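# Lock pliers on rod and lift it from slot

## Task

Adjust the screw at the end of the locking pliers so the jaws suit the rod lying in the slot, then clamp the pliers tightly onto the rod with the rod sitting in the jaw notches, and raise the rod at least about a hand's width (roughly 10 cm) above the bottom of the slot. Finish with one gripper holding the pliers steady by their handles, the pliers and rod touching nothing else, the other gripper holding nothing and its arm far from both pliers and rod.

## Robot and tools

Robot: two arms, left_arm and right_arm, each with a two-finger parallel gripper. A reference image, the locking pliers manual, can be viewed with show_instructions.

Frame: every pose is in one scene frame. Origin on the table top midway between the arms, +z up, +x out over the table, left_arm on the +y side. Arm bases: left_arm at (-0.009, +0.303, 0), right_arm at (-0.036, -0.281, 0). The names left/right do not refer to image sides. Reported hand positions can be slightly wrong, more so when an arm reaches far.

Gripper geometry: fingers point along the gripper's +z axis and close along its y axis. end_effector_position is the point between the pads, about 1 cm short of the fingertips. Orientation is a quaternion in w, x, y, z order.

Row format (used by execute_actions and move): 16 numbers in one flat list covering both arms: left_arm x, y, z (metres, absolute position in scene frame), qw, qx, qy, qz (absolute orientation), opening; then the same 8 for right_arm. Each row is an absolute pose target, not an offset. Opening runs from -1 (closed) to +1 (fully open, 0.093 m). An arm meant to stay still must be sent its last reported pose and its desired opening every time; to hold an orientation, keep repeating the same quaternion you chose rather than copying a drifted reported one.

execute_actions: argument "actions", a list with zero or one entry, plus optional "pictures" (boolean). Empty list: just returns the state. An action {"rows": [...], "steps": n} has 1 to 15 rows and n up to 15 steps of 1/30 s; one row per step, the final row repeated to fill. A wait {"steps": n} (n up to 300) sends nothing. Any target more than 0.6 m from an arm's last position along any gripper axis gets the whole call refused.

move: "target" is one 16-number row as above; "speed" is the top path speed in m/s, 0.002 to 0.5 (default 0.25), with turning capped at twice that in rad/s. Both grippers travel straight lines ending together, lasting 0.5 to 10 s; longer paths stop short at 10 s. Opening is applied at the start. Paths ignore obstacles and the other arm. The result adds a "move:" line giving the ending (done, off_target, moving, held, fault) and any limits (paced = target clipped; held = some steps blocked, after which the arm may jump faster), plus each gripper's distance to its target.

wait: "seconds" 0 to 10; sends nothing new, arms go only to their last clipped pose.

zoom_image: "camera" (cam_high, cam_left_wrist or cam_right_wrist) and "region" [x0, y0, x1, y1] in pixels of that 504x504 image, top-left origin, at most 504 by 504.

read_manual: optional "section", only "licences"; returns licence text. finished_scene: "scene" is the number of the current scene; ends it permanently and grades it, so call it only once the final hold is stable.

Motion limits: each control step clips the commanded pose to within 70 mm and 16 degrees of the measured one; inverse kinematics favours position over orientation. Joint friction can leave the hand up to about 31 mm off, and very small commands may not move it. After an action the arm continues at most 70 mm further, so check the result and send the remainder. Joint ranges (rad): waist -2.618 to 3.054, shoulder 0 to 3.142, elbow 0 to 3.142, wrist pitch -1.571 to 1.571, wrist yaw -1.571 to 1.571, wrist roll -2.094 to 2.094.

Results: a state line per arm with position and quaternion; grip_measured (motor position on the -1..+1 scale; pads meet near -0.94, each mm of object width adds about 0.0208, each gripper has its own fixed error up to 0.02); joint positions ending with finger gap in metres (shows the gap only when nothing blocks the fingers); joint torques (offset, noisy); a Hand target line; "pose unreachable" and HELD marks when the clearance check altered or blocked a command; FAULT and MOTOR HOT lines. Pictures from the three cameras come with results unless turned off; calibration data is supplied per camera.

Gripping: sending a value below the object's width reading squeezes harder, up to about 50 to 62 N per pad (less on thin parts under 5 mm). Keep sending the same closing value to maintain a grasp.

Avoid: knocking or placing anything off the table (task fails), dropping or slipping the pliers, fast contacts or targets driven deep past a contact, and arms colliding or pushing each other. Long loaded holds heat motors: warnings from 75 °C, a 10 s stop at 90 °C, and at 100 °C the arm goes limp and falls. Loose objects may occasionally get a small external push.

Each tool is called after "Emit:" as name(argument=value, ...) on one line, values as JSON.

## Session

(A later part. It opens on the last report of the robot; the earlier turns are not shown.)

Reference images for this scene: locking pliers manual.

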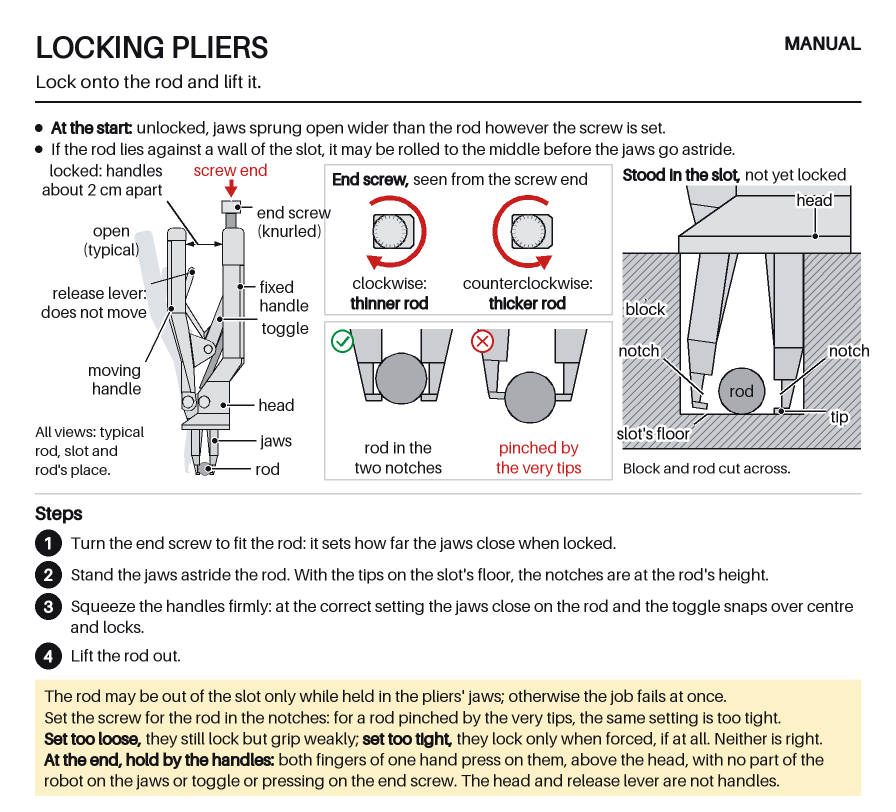

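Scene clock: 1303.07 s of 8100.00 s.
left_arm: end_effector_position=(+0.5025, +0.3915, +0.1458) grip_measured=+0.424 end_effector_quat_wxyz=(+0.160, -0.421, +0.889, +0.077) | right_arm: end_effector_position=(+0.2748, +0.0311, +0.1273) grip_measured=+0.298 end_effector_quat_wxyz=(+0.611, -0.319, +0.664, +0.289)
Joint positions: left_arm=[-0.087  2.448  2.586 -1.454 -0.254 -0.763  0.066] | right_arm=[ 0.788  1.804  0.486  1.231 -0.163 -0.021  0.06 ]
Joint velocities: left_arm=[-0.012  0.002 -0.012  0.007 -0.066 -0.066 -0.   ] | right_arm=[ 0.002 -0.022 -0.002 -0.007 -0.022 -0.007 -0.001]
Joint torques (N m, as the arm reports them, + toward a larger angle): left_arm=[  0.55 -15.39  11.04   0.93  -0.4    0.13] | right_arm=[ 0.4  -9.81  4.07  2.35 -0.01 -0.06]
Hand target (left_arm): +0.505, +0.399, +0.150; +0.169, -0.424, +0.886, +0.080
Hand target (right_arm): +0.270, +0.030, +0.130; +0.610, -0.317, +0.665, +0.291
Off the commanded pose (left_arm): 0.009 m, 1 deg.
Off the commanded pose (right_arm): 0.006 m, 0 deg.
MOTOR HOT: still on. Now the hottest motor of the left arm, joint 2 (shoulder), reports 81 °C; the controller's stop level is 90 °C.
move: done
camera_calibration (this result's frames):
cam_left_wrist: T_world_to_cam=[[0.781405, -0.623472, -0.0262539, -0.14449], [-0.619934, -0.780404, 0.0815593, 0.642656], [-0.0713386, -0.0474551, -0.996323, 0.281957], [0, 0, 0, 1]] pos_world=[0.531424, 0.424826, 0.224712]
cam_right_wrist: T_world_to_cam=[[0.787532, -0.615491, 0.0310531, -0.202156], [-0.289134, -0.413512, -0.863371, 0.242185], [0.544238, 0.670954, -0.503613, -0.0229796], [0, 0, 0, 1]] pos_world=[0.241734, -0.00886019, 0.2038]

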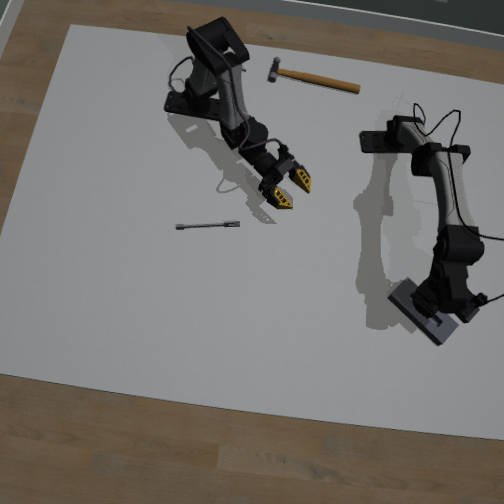

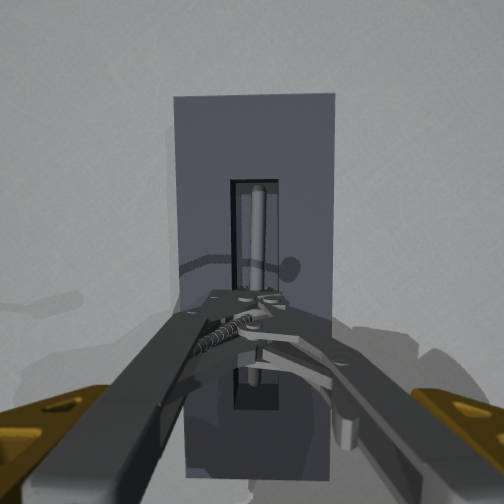

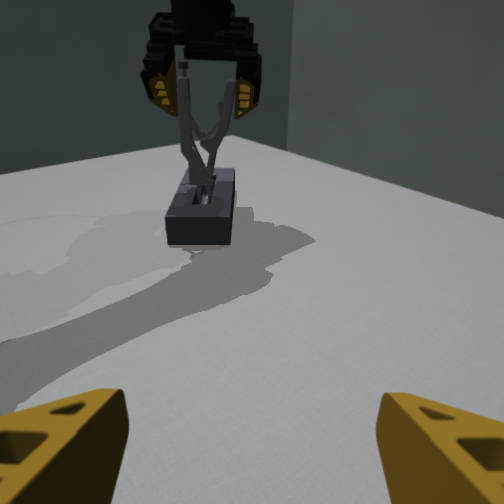

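Astride. Push down to seat.

Emit:
move(target=[0.505,0.399,0.136,0.155,-0.424,0.889,0.074,0.42,0.27,0.03,0.13,0.61,-0.317,0.665,0.291,0.3], speed=0.02)

Emit:
execute_actions(actions=[{"rows":[[0.505,0.399,0.136,0.155,-0.424,0.889,0.074,0.30,0.27,0.03,0.13,0.61,-0.317,0.665,0.291,0.3]],"steps":12}], pictures=false)

Emit:
execute_actions(actions=[{"rows":[[0.505,0.399,0.136,0.155,-0.424,0.889,0.074,0.23,0.27,0.03,0.13,0.61,-0.317,0.665,0.291,0.3]],"steps":12}], pictures=false)

Emit:
execute_actions(actions=[{"rows":[[0.505,0.399,0.136,0.155,-0.424,0.889,0.074,0.17,0.27,0.03,0.13,0.61,-0.317,0.665,0.291,0.3]],"steps":12}], pictures=false)

Emit:
execute_actions(actions=[{"rows":[[0.505,0.399,0.136,0.155,-0.424,0.889,0.074,0.11,0.27,0.03,0.13,0.61,-0.317,0.665,0.291,0.3]],"steps":12}])

Scene clock: 1310.30 s of 8100.00 s.
left_arm: end_effector_position=(+0.5026, +0.3936, +0.1452) grip_measured=+0.424 end_effector_quat_wxyz=(+0.158, -0.425, +0.889, +0.069) | right_arm: end_effector_position=(+0.2748, +0.0311, +0.1273) grip_measured=+0.298 end_effector_quat_wxyz=(+0.611, -0.319, +0.664, +0.289)
Joint positions: left_arm=[-0.078  2.448  2.586 -1.452 -0.236 -0.762  0.066] | right_arm=[ 0.788  1.804  0.486  1.231 -0.163 -0.021  0.06 ]
Joint velocities: left_arm=[-0.002 -0.017 -0.017 -0.051 -0.022  0.037 -0.   ] | right_arm=[ 0.017  0.002 -0.017  0.037  0.007 -0.022 -0.001]
Joint torques (N m, as the arm reports them, + toward a larger angle): left_arm=[  0.31 -14.8    7.27   1.15  -0.35   0.12] | right_arm=[ 0.44 -9.84  4.16  2.35 -0.01 -0.06]
Hand target (left_arm): +0.505, +0.399, +0.136; +0.155, -0.424, +0.889, +0.074
Hand target (right_arm): +0.270, +0.030, +0.130; +0.610, -0.317, +0.665, +0.291
Off the commanded pose (left_arm): 0.011 m, 1 deg.
Off the commanded pose (right_arm): 0.006 m, 0 deg.
MOTOR HOT: still on. Now the hottest motor of the left arm, joint 2 (shoulder), reports 82 °C; the controller's stop level is 90 °C.
move: off_target (left_arm)
camera_calibration (this result's frames):
cam_left_wrist: T_world_to_cam=[[0.783918, -0.620723, -0.0132545, -0.147515], [-0.61714, -0.781372, 0.0927166, 0.641664], [-0.0679081, -0.0645023, -0.995604, 0.286345], [0, 0, 0, 1]] pos_world=[0.531081, 0.428283, 0.223638]
cam_right_wrist: T_world_to_cam=[[0.787532, -0.615491, 0.0310531, -0.202156], [-0.289134, -0.413512, -0.863371, 0.242185], [0.544238, 0.670954, -0.503613, -0.0229796], [0, 0, 0, 1]] pos_world=[0.241734, -0.00886019, 0.2038]

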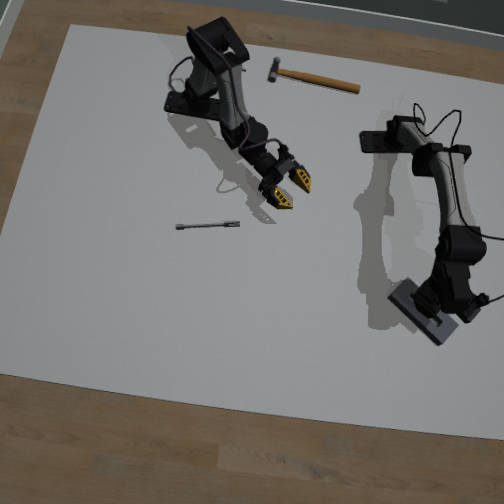

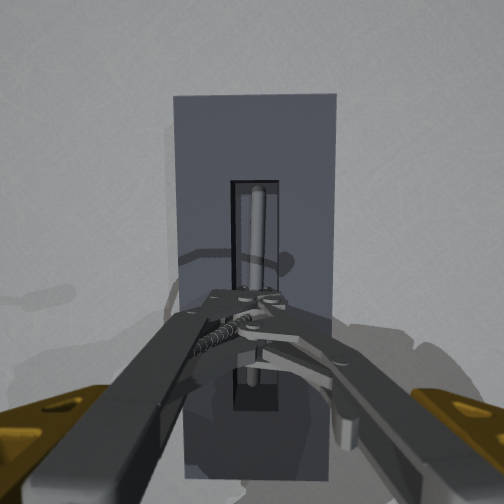

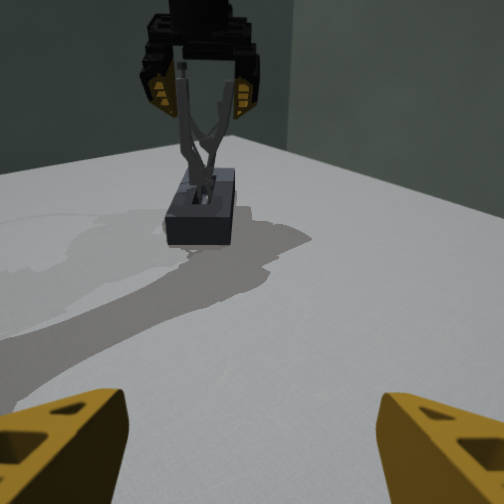

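Scene clock: 1310.70 s of 8100.00 s.
left_arm: end_effector_position=(+0.5028, +0.3935, +0.1452) grip_measured=+0.304 end_effector_quat_wxyz=(+0.158, -0.424, +0.889, +0.069) | right_arm: end_effector_position=(+0.2748, +0.0311, +0.1273) grip_measured=+0.298 end_effector_quat_wxyz=(+0.611, -0.319, +0.664, +0.289)
Joint positions: left_arm=[-0.078  2.448  2.586 -1.451 -0.235 -0.762  0.06 ] | right_arm=[ 0.788  1.804  0.486  1.231 -0.163 -0.021  0.06 ]
Joint velocities: left_arm=[ 0.007 -0.002 -0.017  0.051  0.037  0.007  0.   ] | right_arm=[-0.002  0.002 -0.007 -0.037 -0.007 -0.022 -0.001]
Joint torques (N m, as the arm reports them, + toward a larger angle): left_arm=[  0.19 -14.75   7.42   1.16  -0.37   0.12] | right_arm=[ 0.44 -9.8   4.12  2.36  0.   -0.06]
Hand target (left_arm): +0.505, +0.399, +0.136; +0.155, -0.424, +0.889, +0.074
Hand target (right_arm): +0.270, +0.030, +0.130; +0.610, -0.317, +0.665, +0.291
Off the commanded pose (left_arm): 0.011 m, 1 deg.
Off the commanded pose (right_arm): 0.006 m, 0 deg.
MOTOR HOT: still on. Now the hottest motor of the left arm, joint 2 (shoulder), reports 82 °C; the controller's stop level is 90 °C.
Steps of this call (steps 1 to 12: all 12 steps of this action). Readings (end_effector_position):
1: left_arm (+0.5026, +0.3936, +0.1452) | right_arm (+0.2748, +0.0311, +0.1273)
2: left_arm (+0.5028, +0.3936, +0.1453) | right_arm (+0.2748, +0.0311, +0.1273)
4: left_arm (+0.5028, +0.3935, +0.1452) | right_arm (+0.2748, +0.0311, +0.1273)
8: left_arm (+0.5028, +0.3935, +0.1452) | right_arm (+0.2748, +0.0311, +0.1273)
12: the state above

Scene clock: 1311.10 s of 8100.00 s.
left_arm: end_effector_position=(+0.5037, +0.3942, +0.1456) grip_measured=+0.234 end_effector_quat_wxyz=(+0.161, -0.424, +0.888, +0.070) | right_arm: end_effector_position=(+0.2748, +0.0311, +0.1273) grip_measured=+0.298 end_effector_quat_wxyz=(+0.611, -0.319, +0.664, +0.289)
Joint positions: left_arm=[-0.078  2.448  2.586 -1.447 -0.239 -0.761  0.056] | right_arm=[ 0.788  1.804  0.486  1.231 -0.163 -0.021  0.06 ]
Joint velocities: left_arm=[ 0.007  0.002  0.002 -0.007 -0.022 -0.037 -0.001] | right_arm=[ 0.022 -0.007 -0.002  0.022  0.037  0.007 -0.002]
Joint torques (N m, as the arm reports them, + toward a larger angle): left_arm=[  0.25 -14.92   7.39   1.08  -0.32   0.16] | right_arm=[ 0.37 -9.83  4.07  2.35  0.   -0.06]
Hand target (left_arm): +0.505, +0.399, +0.136; +0.155, -0.424, +0.889, +0.074
Hand target (right_arm): +0.270, +0.030, +0.130; +0.610, -0.317, +0.665, +0.291
Off the commanded pose (left_arm): 0.011 m, 1 deg.
Off the commanded pose (right_arm): 0.006 m, 0 deg.
MOTOR HOT: still on. Now the hottest motor of the left arm, joint 2 (shoulder), reports 82 °C; the controller's stop level is 90 °C.
Steps of this call (steps 1 to 12: all 12 steps of this action). Readings (end_effector_position):
1: left_arm (+0.5029, +0.3937, +0.1453) | right_arm (+0.2748, +0.0311, +0.1273)
2: left_arm (+0.5032, +0.3937, +0.1454) | right_arm (+0.2748, +0.0311, +0.1273)
4: left_arm (+0.5037, +0.3942, +0.1456) | right_arm (+0.2748, +0.0311, +0.1273)
8: left_arm (+0.5037, +0.3942, +0.1456) | right_arm (+0.2748, +0.0311, +0.1273)
12: the state above

Scene clock: 1311.50 s of 8100.00 s.
left_arm: end_effector_position=(+0.5045, +0.3949, +0.1460) grip_measured=+0.174 end_effector_quat_wxyz=(+0.163, -0.424, +0.888, +0.071) | right_arm: end_effector_position=(+0.2748, +0.0311, +0.1273) grip_measured=+0.298 end_effector_quat_wxyz=(+0.611, -0.319, +0.664, +0.289)
Joint positions: left_arm=[-0.078  2.448  2.586 -1.443 -0.243 -0.76   0.054] | right_arm=[ 0.788  1.804  0.486  1.231 -0.163 -0.021  0.06 ]
Joint velocities: left_arm=[0.002 0.002 0.002 0.037 0.037 0.007 0.   ] | right_arm=[-0.007  0.002 -0.012  0.007 -0.051 -0.022 -0.001]
Joint torques (N m, as the arm reports them, + toward a larger angle): left_arm=[  0.3  -14.8    7.4    1.1   -0.27   0.1 ] | right_arm=[ 0.45 -9.79  4.11  2.35  0.   -0.06]
Hand target (left_arm): +0.505, +0.399, +0.136; +0.155, -0.424, +0.889, +0.074
Hand target (right_arm): +0.270, +0.030, +0.130; +0.610, -0.317, +0.665, +0.291
Off the commanded pose (left_arm): 0.011 m, 1 deg.
Off the commanded pose (right_arm): 0.006 m, 0 deg.
MOTOR HOT: still on. Now the hottest motor of the left arm, joint 2 (shoulder), reports 82 °C; the controller's stop level is 90 °C.
Steps of this call (steps 1 to 12: all 12 steps of this action). Readings (end_effector_position):
1: left_arm (+0.5038, +0.3944, +0.1457) | right_arm (+0.2748, +0.0311, +0.1273)
2: left_arm (+0.5040, +0.3945, +0.1458) | right_arm (+0.2748, +0.0311, +0.1273)
4: left_arm (+0.5044, +0.3948, +0.1460) | right_arm (+0.2748, +0.0311, +0.1273)
8: left_arm (+0.5045, +0.3949, +0.1460) | right_arm (+0.2748, +0.0311, +0.1273)
12: the state above

Scene clock: 1311.90 s of 8100.00 s.
left_arm: end_effector_position=(+0.5048, +0.3957, +0.1463) grip_measured=+0.113 end_effector_quat_wxyz=(+0.165, -0.424, +0.887, +0.073) | right_arm: end_effector_position=(+0.2748, +0.0311, +0.1273) grip_measured=+0.298 end_effector_quat_wxyz=(+0.611, -0.319, +0.664, +0.289)
Joint positions: left_arm=[-0.078  2.448  2.586 -1.441 -0.247 -0.76   0.051] | right_arm=[ 0.788  1.804  0.486  1.231 -0.163 -0.021  0.06 ]
Joint velocities: left_arm=[-0.002 -0.002 -0.007  0.022 -0.051  0.007  0.   ] | right_arm=[-0.007  0.007 -0.002  0.022  0.037  0.022  0.   ]
Joint torques (N m, as the arm reports them, + toward a larger angle): left_arm=[  0.24 -14.88   7.37   1.06  -0.23   0.12] | right_arm=[ 0.42 -9.79  4.19  2.34 -0.01 -0.06]
Hand target (left_arm): +0.505, +0.399, +0.136; +0.155, -0.424, +0.889, +0.074
Hand target (right_arm): +0.270, +0.030, +0.130; +0.610, -0.317, +0.665, +0.291
Off the commanded pose (left_arm): 0.011 m, 1 deg.
Off the commanded pose (right_arm): 0.006 m, 0 deg.
MOTOR HOT: still on. Now the hottest motor of the left arm, joint 2 (shoulder), reports 82 °C; the controller's stop level is 90 °C.
Steps of this call (steps 1 to 12: all 12 steps of this action). Readings (end_effector_position):
1: left_arm (+0.5044, +0.3951, +0.1461) | right_arm (+0.2748, +0.0311, +0.1273)
2: left_arm (+0.5046, +0.3953, +0.1462) | right_arm (+0.2748, +0.0311, +0.1273)
4: left_arm (+0.5047, +0.3956, +0.1463) | right_arm (+0.2748, +0.0311, +0.1273)
8: left_arm (+0.5048, +0.3957, +0.1463) | right_arm (+0.2748, +0.0311, +0.1273)
12: the state above
camera_calibration (this result's frames):
cam_left_wrist: T_world_to_cam=[[0.784771, -0.619636, -0.0136333, -0.148744], [-0.617023, -0.783158, 0.0771082, 0.647505], [-0.0584561, -0.0521002, -0.99693, 0.278267], [0, 0, 0, 1]] pos_world=[0.532522, 0.429429, 0.225457]
cam_right_wrist: T_world_to_cam=[[0.787532, -0.615491, 0.0310531, -0.202156], [-0.289134, -0.413512, -0.863371, 0.242185], [0.544238, 0.670954, -0.503613, -0.0229796], [0, 0, 0, 1]] pos_world=[0.241734, -0.00886019, 0.2038]

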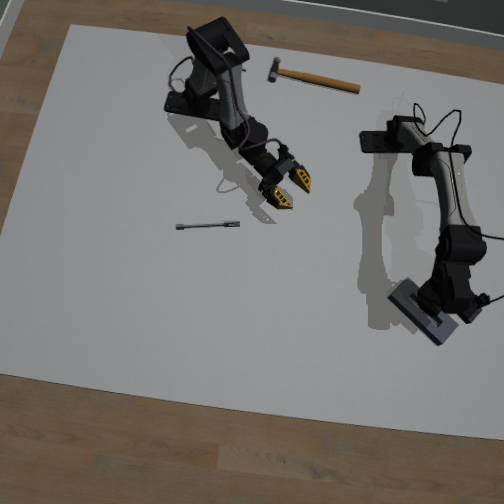

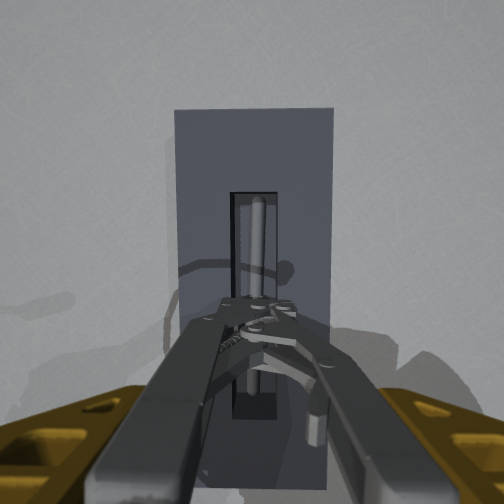

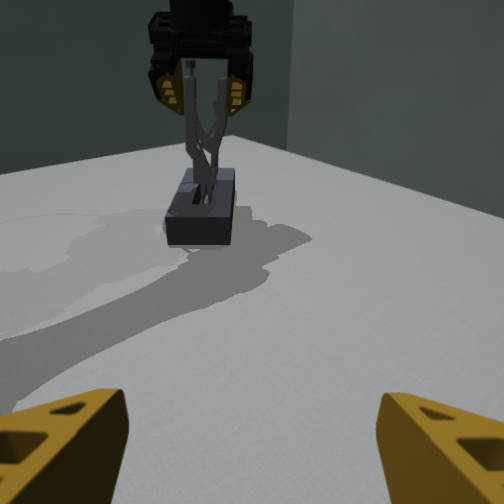

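Emit:
execute_actions(actions=[{"rows":[[0.505,0.399,0.136,0.155,-0.424,0.889,0.074,0.08,0.27,0.03,0.13,0.61,-0.317,0.665,0.291,0.3]],"steps":12}], pictures=false)

Emit:
execute_actions(actions=[{"rows":[[0.505,0.399,0.136,0.155,-0.424,0.889,0.074,0.05,0.27,0.03,0.13,0.61,-0.317,0.665,0.291,0.3]],"steps":12}])

Emit:
zoom_image(camera="cam_right_wrist", region=[150,60,260,220])

Scene clock: 1315.40 s of 8100.00 s.
left_arm: end_effector_position=(+0.5049, +0.3959, +0.1464) grip_measured=+0.082 end_effector_quat_wxyz=(+0.165, -0.424, +0.887, +0.073) | right_arm: end_effector_position=(+0.2748, +0.0311, +0.1273) grip_measured=+0.298 end_effector_quat_wxyz=(+0.611, -0.319, +0.664, +0.289)
Joint positions: left_arm=[-0.078  2.448  2.586 -1.44  -0.249 -0.76   0.049] | right_arm=[ 0.788  1.804  0.486  1.231 -0.163 -0.021  0.06 ]
Joint velocities: left_arm=[-0.007 -0.012  0.002 -0.022 -0.037 -0.037 -0.   ] | right_arm=[-0.007 -0.017 -0.007  0.037 -0.051 -0.007 -0.   ]
Joint torques (N m, as the arm reports them, + toward a larger angle): left_arm=[  0.47 -14.85   7.36   1.06  -0.25   0.13] | right_arm=[ 0.42 -9.78  4.13  2.34  0.   -0.05]
Hand target (left_arm): +0.505, +0.399, +0.136; +0.155, -0.424, +0.889, +0.074
Hand target (right_arm): +0.270, +0.030, +0.130; +0.610, -0.317, +0.665, +0.291
Off the commanded pose (left_arm): 0.011 m, 1 deg.
Off the commanded pose (right_arm): 0.006 m, 0 deg.
MOTOR HOT: still on. Now the hottest motor of the left arm, joint 2 (shoulder), reports 82 °C; the controller's stop level is 90 °C.
Steps of this call (steps 1 to 93: nothing new was sent; steps 94 to 105: all 12 steps of this action). Readings (end_effector_position):
94: left_arm (+0.5048, +0.3958, +0.1464) | right_arm (+0.2748, +0.0311, +0.1273)
95: left_arm (+0.5048, +0.3958, +0.1464) | right_arm (+0.2748, +0.0311, +0.1273)
97: left_arm (+0.5048, +0.3959, +0.1464) | right_arm (+0.2748, +0.0311, +0.1273)
101: left_arm (+0.5049, +0.3959, +0.1464) | right_arm (+0.2748, +0.0311, +0.1273)
105: the state above

Scene clock: 1315.80 s of 8100.00 s.
left_arm: end_effector_position=(+0.5049, +0.3960, +0.1465) grip_measured=+0.052 end_effector_quat_wxyz=(+0.165, -0.424, +0.887, +0.073) | right_arm: end_effector_position=(+0.2748, +0.0311, +0.1273) grip_measured=+0.298 end_effector_quat_wxyz=(+0.611, -0.319, +0.664, +0.289)
Joint positions: left_arm=[-0.078  2.448  2.586 -1.44  -0.249 -0.76   0.048] | right_arm=[ 0.788  1.804  0.486  1.231 -0.163 -0.021  0.06 ]
Joint velocities: left_arm=[-0.007 -0.007  0.002  0.037  0.022  0.007  0.001] | right_arm=[-0.012 -0.002 -0.012  0.066 -0.037 -0.051 -0.001]
Joint torques (N m, as the arm reports them, + toward a larger angle): left_arm=[  0.31 -14.84   7.4    1.05  -0.24   0.09] | right_arm=[ 0.45 -9.83  4.15  2.34  0.   -0.05]
Hand target (left_arm): +0.505, +0.399, +0.136; +0.155, -0.424, +0.889, +0.074
Hand target (right_arm): +0.270, +0.030, +0.130; +0.610, -0.317, +0.665, +0.291
Off the commanded pose (left_arm): 0.011 m, 1 deg.
Off the commanded pose (right_arm): 0.006 m, 0 deg.
MOTOR HOT: still on. Now the hottest motor of the left arm, joint 2 (shoulder), reports 82 °C; the controller's stop level is 90 °C.
Steps of this call (steps 1 to 12: all 12 steps of this action). Readings (end_effector_position):
1: left_arm (+0.5049, +0.3960, +0.1465) | right_arm (+0.2748, +0.0311, +0.1273)
2: left_arm (+0.5049, +0.3960, +0.1465) | right_arm (+0.2748, +0.0311, +0.1273)
4: left_arm (+0.5049, +0.3960, +0.1465) | right_arm (+0.2748, +0.0311, +0.1273)
8: left_arm (+0.5049, +0.3960, +0.1465) | right_arm (+0.2748, +0.0311, +0.1273)
12: the state above
camera_calibration (this result's frames):
cam_left_wrist: T_world_to_cam=[[0.784869, -0.619492, -0.0144957, -0.148617], [-0.616944, -0.783401, 0.0752534, 0.648153], [-0.0579749, -0.050121, -0.997059, 0.277407], [0, 0, 0, 1]] pos_world=[0.532602, 0.429601, 0.225661]
cam_right_wrist: T_world_to_cam=[[0.787532, -0.615491, 0.0310531, -0.202156], [-0.289134, -0.413512, -0.863371, 0.242185], [0.544238, 0.670954, -0.503613, -0.0229796], [0, 0, 0, 1]] pos_world=[0.241734, -0.00886019, 0.2038]

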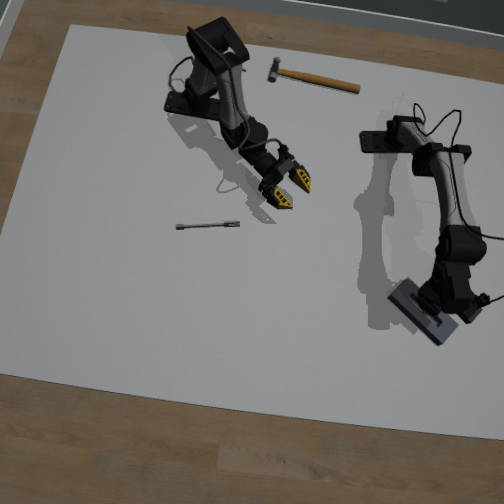

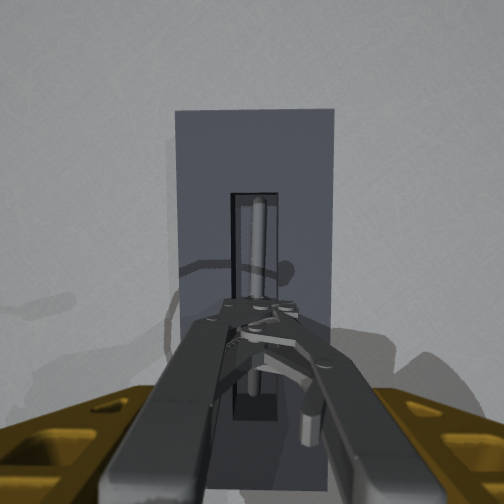

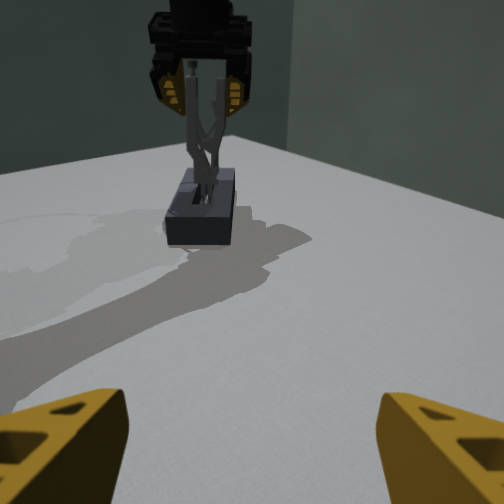

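Region (150, 60, 260, 220) of cam_right_wrist's 504x504 image, scaled by 3.150, with more detail than that image has; it fills the left 346 columns of this view, and the rest is white.

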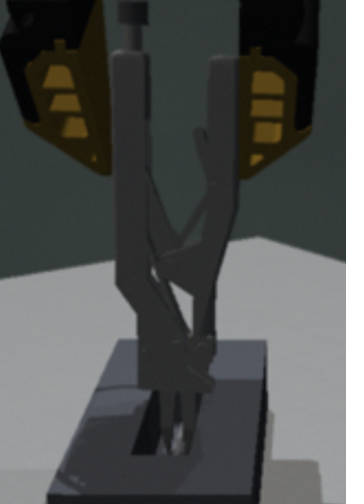

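Emit:
execute_actions(actions=[{"rows":[[0.505,0.399,0.136,0.155,-0.424,0.889,0.074,0.02,0.27,0.03,0.13,0.61,-0.317,0.665,0.291,0.3]],"steps":12}])

Emit:
zoom_image(camera="cam_right_wrist", region=[150,60,260,220])

Scene clock: 1321.97 s of 8100.00 s.
left_arm: end_effector_position=(+0.5050, +0.3954, +0.1463) grip_measured=+0.021 end_effector_quat_wxyz=(+0.165, -0.424, +0.888, +0.072) | right_arm: end_effector_position=(+0.2748, +0.0311, +0.1273) grip_measured=+0.298 end_effector_quat_wxyz=(+0.611, -0.319, +0.664, +0.289)
Joint positions: left_arm=[-0.078  2.448  2.586 -1.44  -0.245 -0.76   0.046] | right_arm=[ 0.788  1.804  0.486  1.231 -0.163 -0.021  0.06 ]
Joint velocities: left_arm=[ 0.002 -0.007 -0.007 -0.037 -0.037 -0.007 -0.001] | right_arm=[-0.002 -0.017  0.002 -0.037  0.007  0.051  0.   ]
Joint torques (N m, as the arm reports them, + toward a larger angle): left_arm=[  0.33 -14.88   7.42   1.05  -0.24   0.11] | right_arm=[ 0.44 -9.83  4.12  2.36 -0.01 -0.06]
Hand target (left_arm): +0.505, +0.399, +0.136; +0.155, -0.424, +0.889, +0.074
Hand target (right_arm): +0.270, +0.030, +0.130; +0.610, -0.317, +0.665, +0.291
Off the commanded pose (left_arm): 0.011 m, 1 deg.
Off the commanded pose (right_arm): 0.006 m, 0 deg.
MOTOR HOT: still on. Now the hottest motor of the left arm, joint 2 (shoulder), reports 83 °C; the controller's stop level is 90 °C.
Steps of this call (steps 1 to 173: nothing new was sent; steps 174 to 185: all 12 steps of this action). Readings (end_effector_position):
174: left_arm (+0.5049, +0.3960, +0.1465) | right_arm (+0.2748, +0.0311, +0.1273)
175: left_arm (+0.5049, +0.3959, +0.1464) | right_arm (+0.2748, +0.0311, +0.1273)
177: left_arm (+0.5050, +0.3956, +0.1464) | right_arm (+0.2748, +0.0311, +0.1273)
181: left_arm (+0.5050, +0.3955, +0.1463) | right_arm (+0.2748, +0.0311, +0.1273)
185: the state above
camera_calibration (this result's frames):
cam_left_wrist: T_world_to_cam=[[0.784247, -0.620333, -0.011942, -0.148809], [-0.617763, -0.782497, 0.0778959, 0.647415], [-0.057666, -0.0537123, -0.99689, 0.27847], [0, 0, 0, 1]] pos_world=[0.53271, 0.429247, 0.225396]
cam_right_wrist: T_world_to_cam=[[0.787532, -0.615491, 0.0310531, -0.202156], [-0.289134, -0.413512, -0.863371, 0.242185], [0.544238, 0.670954, -0.503613, -0.0229796], [0, 0, 0, 1]] pos_world=[0.241734, -0.00886019, 0.2038]

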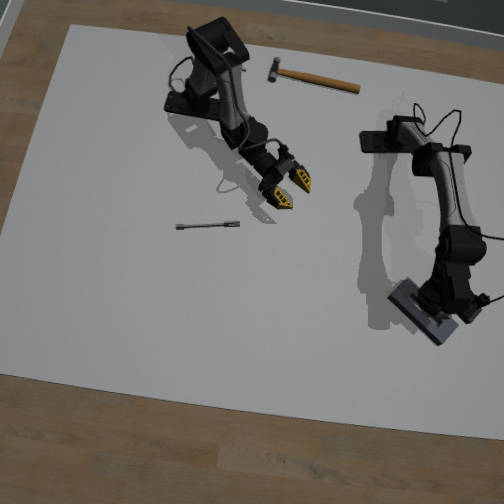

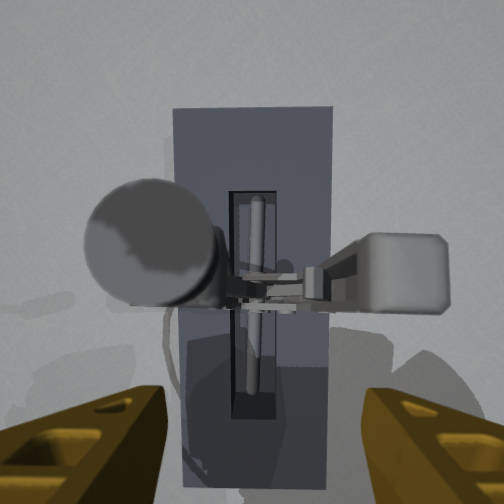

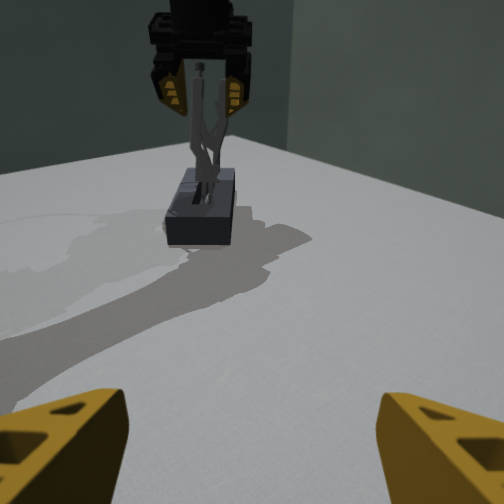

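Region (150, 60, 260, 220) of cam_right_wrist's 504x504 image, scaled by 3.150, with more detail than that image has; it fills the left 346 columns of this view, and the rest is white.

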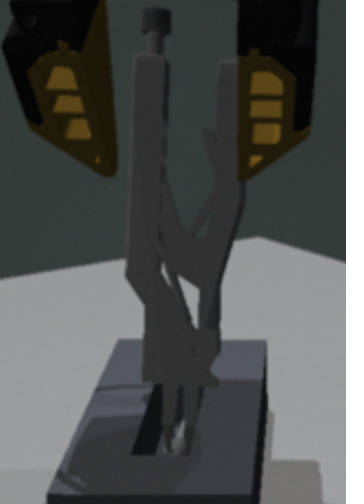

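Emit:
move(target=[0.48,0.37,0.19,0.2,-0.42,0.88,0.095,0.5,0.27,0.03,0.13,0.61,-0.317,0.665,0.291,0.3], speed=0.06)

Emit:
move(target=[0.2,0.30,0.2,0.22,0.0,0.97,0.0,0.5,0.27,0.03,0.13,0.61,-0.317,0.665,0.291,0.3], speed=0.15)

Emit:
zoom_image(camera="cam_high", region=[370,250,490,370])

Emit:
zoom_image(camera="cam_right_wrist", region=[150,60,260,220])

Scene clock: 1337.40 s of 8100.00 s.
left_arm: end_effector_position=(+0.4814, +0.3711, +0.1926) grip_measured=+0.498 end_effector_quat_wxyz=(+0.200, -0.419, +0.881, +0.091) | right_arm: end_effector_position=(+0.2748, +0.0311, +0.1273) grip_measured=+0.298 end_effector_quat_wxyz=(+0.611, -0.319, +0.664, +0.289)
Joint positions: left_arm=[-0.148  2.271  2.439 -1.433 -0.325 -0.809  0.069] | right_arm=[ 0.788  1.804  0.486  1.231 -0.163 -0.021  0.06 ]
Joint velocities: left_arm=[ 0.002 -0.007 -0.037 -0.051 -0.037 -0.007  0.   ] | right_arm=[-0.007 -0.022  0.002 -0.007 -0.051 -0.095 -0.001]
Joint torques (N m, as the arm reports them, + toward a larger angle): left_arm=[ -0.74 -15.8    5.65   1.18  -0.43  -0.04] | right_arm=[ 0.41 -9.79  4.1   2.35  0.   -0.05]
Hand target (left_arm): +0.480, +0.369, +0.190; +0.199, -0.420, +0.880, +0.095
Hand target (right_arm): +0.270, +0.030, +0.130; +0.610, -0.317, +0.665, +0.291
Off the commanded pose (left_arm): 0.003 m, 1 deg.
Off the commanded pose (right_arm): 0.006 m, 0 deg.
MOTOR HOT: still on. Now the hottest motor of the left arm, joint 2 (shoulder), reports 84 °C; the controller's stop level is 90 °C.
move: done
camera_calibration (this result's frames):
cam_left_wrist: T_world_to_cam=[[0.783408, -0.621304, -0.0159113, -0.143254], [-0.621416, -0.783475, -0.00289876, 0.627923], [-0.0106651, 0.0121584, -0.999869, 0.275482], [0, 0, 0, 1]] pos_world=[0.505366, 0.399608, 0.274987]
cam_right_wrist: T_world_to_cam=[[0.787532, -0.615491, 0.0310531, -0.202156], [-0.289134, -0.413512, -0.863371, 0.242185], [0.544238, 0.670954, -0.503613, -0.0229796], [0, 0, 0, 1]] pos_world=[0.241734, -0.00886019, 0.2038]

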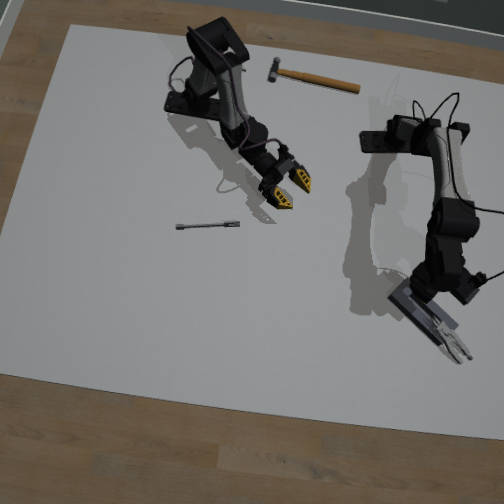

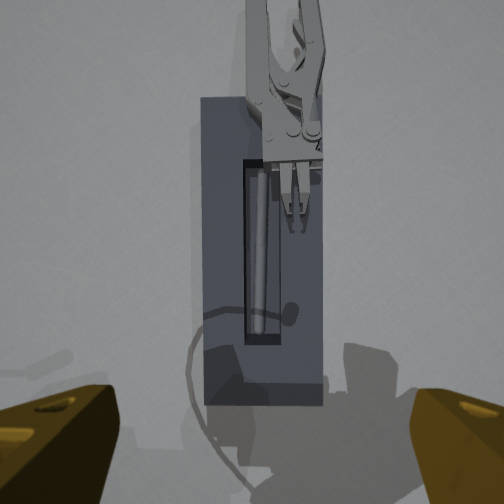

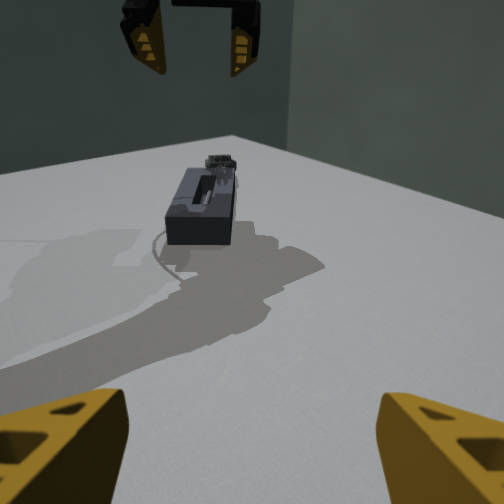

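Scene clock: 1340.80 s of 8100.00 s.
left_arm: end_effector_position=(+0.2085, +0.2995, +0.2082) grip_measured=+0.499 end_effector_quat_wxyz=(+0.236, -0.010, +0.972, +0.002) | right_arm: end_effector_position=(+0.2749, +0.0310, +0.1273) grip_measured=+0.298 end_effector_quat_wxyz=(+0.611, -0.319, +0.664, +0.289)
Joint positions: left_arm=[-0.215  0.972  1.105 -1.227 -0.027 -0.054  0.069] | right_arm=[ 0.788  1.804  0.486  1.231 -0.163 -0.021  0.06 ]
Joint velocities: left_arm=[-0.017  0.002  0.002  0.051  0.022  0.051  0.001] | right_arm=[-0.022 -0.017  0.012 -0.081  0.037 -0.051  0.001]
Joint torques (N m, as the arm reports them, + toward a larger angle): left_arm=[-1.05 -2.87  5.89  1.41 -0.06  0.15] | right_arm=[ 0.41 -9.79  4.12  2.34  0.   -0.05]
Hand target (left_arm): +0.201, +0.297, +0.200; +0.223, +0.000, +0.975, -0.000
Hand target (right_arm): +0.270, +0.030, +0.130; +0.610, -0.317, +0.665, +0.291
Off the commanded pose (left_arm): 0.012 m, 2 deg.
Off the commanded pose (right_arm): 0.006 m, 0 deg.
MOTOR HOT: still on. Now the hottest motor of the left arm, joint 2 (shoulder), reports 82 °C; the controller's stop level is 90 °C.
move: off_target (left_arm)
camera_calibration (this result's frames):
cam_left_wrist: T_world_to_cam=[[0.036223, -0.999101, -0.0220368, 0.296528], [-0.998638, -0.0353603, -0.038353, 0.264204], [0.0375393, 0.0233961, -0.999021, 0.27543], [0, 0, 0, 1]] pos_world=[0.242764, 0.299159, 0.291828]
cam_right_wrist: T_world_to_cam=[[0.787298, -0.615789, 0.0310857, -0.20215], [-0.289272, -0.413423, -0.863367, 0.242217], [0.544504, 0.670735, -0.503618, -0.0230457], [0, 0, 0, 1]] pos_world=[0.241767, -0.00888624, 0.2038]

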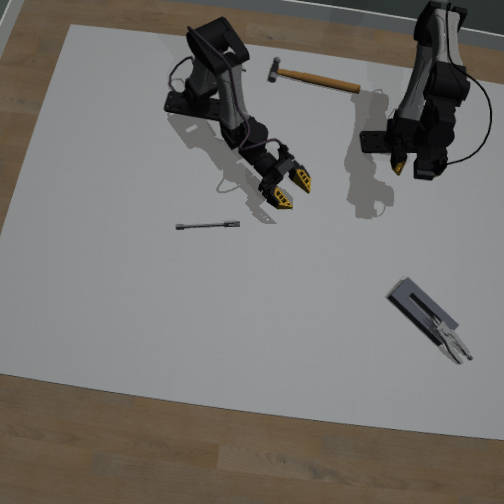

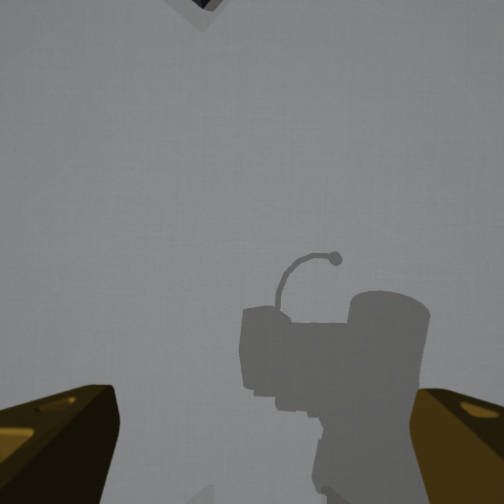

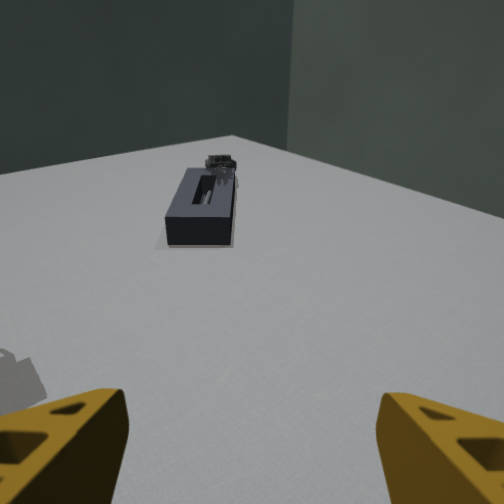

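Region (370, 250, 490, 370) of cam_high's 504x504 image, scaled by 4.200, with more detail than that image has.

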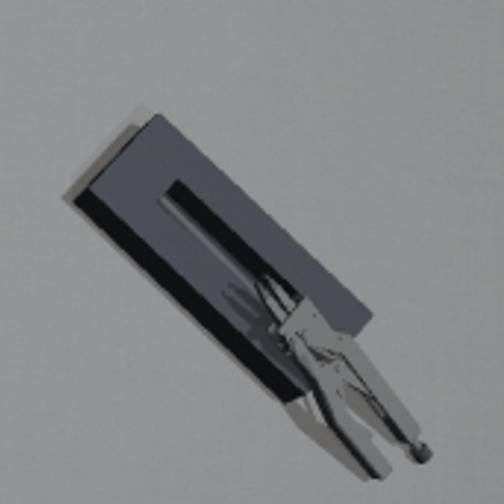

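Region (150, 60, 260, 220) of cam_right_wrist's 504x504 image, scaled by 3.150, with more detail than that image has; it fills the left 346 columns of this view, and the rest is white.

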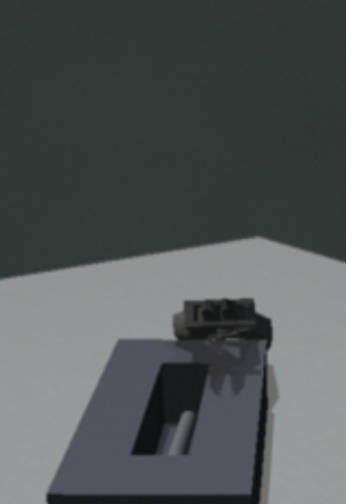

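Emit:
wait(seconds=10)

Scene clock: 1372.80 s of 8100.00 s.
left_arm: end_effector_position=(+0.2082, +0.2994, +0.2081) grip_measured=+0.499 end_effector_quat_wxyz=(+0.236, -0.009, +0.972, +0.002) | right_arm: end_effector_position=(+0.2749, +0.0310, +0.1273) grip_measured=+0.298 end_effector_quat_wxyz=(+0.611, -0.319, +0.664, +0.289)
Joint positions: left_arm=[-0.215  0.972  1.105 -1.228 -0.026 -0.052  0.069] | right_arm=[ 0.788  1.804  0.486  1.231 -0.163 -0.021  0.06 ]
Joint velocities: left_arm=[ 0.007  0.022 -0.002  0.037  0.051  0.022 -0.001] | right_arm=[-0.012 -0.017 -0.002 -0.007 -0.007  0.037 -0.003]
Joint torques (N m, as the arm reports them, + toward a larger angle): left_arm=[-0.93 -2.75  5.88  1.41 -0.04  0.12] | right_arm=[ 0.4  -9.84  4.13  2.35 -0.01 -0.06]
Hand target (left_arm): +0.201, +0.297, +0.200; +0.223, +0.000, +0.975, -0.000
Hand target (right_arm): +0.270, +0.030, +0.130; +0.610, -0.317, +0.665, +0.291
Off the commanded pose (left_arm): 0.012 m, 2 deg.
Off the commanded pose (right_arm): 0.006 m, 0 deg.
MOTOR HOT: cleared. Now the hottest motor of the left arm, joint 2 (shoulder), reports 66 °C.
Steps of this call (steps 1 to 960: nothing new was sent). Readings (end_effector_position):
1: left_arm (+0.2084, +0.2995, +0.2082) | right_arm (+0.2749, +0.0310, +0.1273)
2: left_arm (+0.2084, +0.2995, +0.2082) | right_arm (+0.2749, +0.0310, +0.1273)
4: left_arm (+0.2083, +0.2995, +0.2081) | right_arm (+0.2749, +0.0310, +0.1273)
8: left_arm (+0.2082, +0.2995, +0.2081) | right_arm (+0.2749, +0.0310, +0.1273)
960: the state above
camera_calibration (this result's frames):
cam_left_wrist: T_world_to_cam=[[0.0341541, -0.999167, -0.02232, 0.296925], [-0.998753, -0.0333094, -0.0371765, 0.263111], [0.0364021, 0.0235619, -0.999059, 0.275508], [0, 0, 0, 1]] pos_world=[0.242612, 0.29895, 0.291657]
cam_right_wrist: T_world_to_cam=[[0.787298, -0.615789, 0.0310857, -0.20215], [-0.289272, -0.413423, -0.863367, 0.242217], [0.544504, 0.670735, -0.503618, -0.0230457], [0, 0, 0, 1]] pos_world=[0.241767, -0.00888624, 0.2038]

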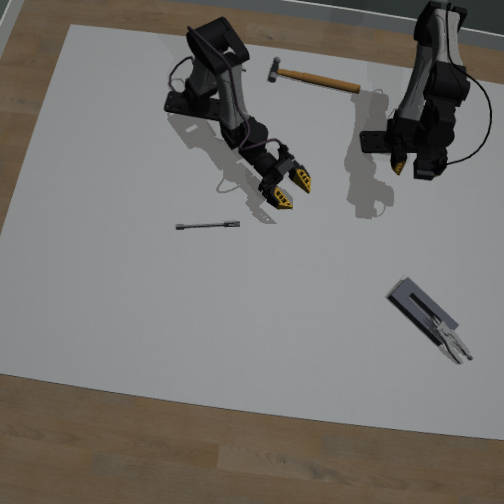

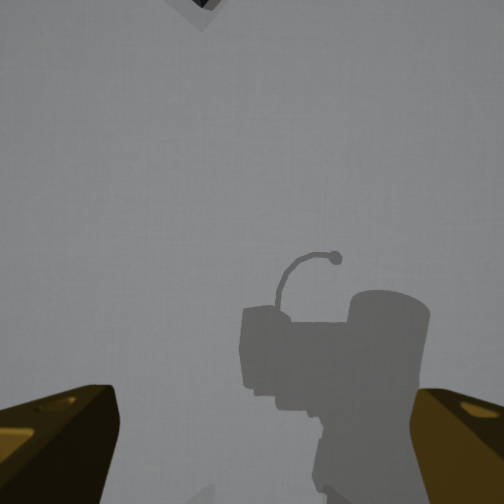

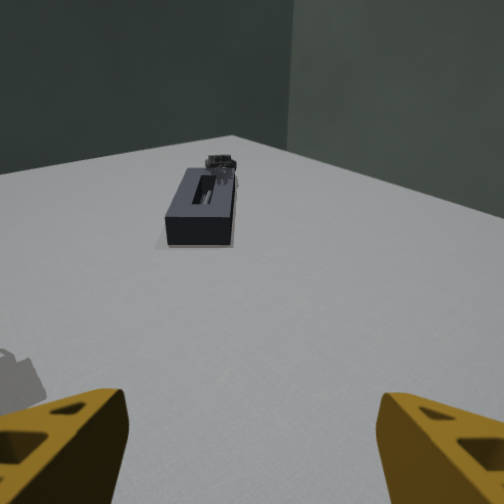

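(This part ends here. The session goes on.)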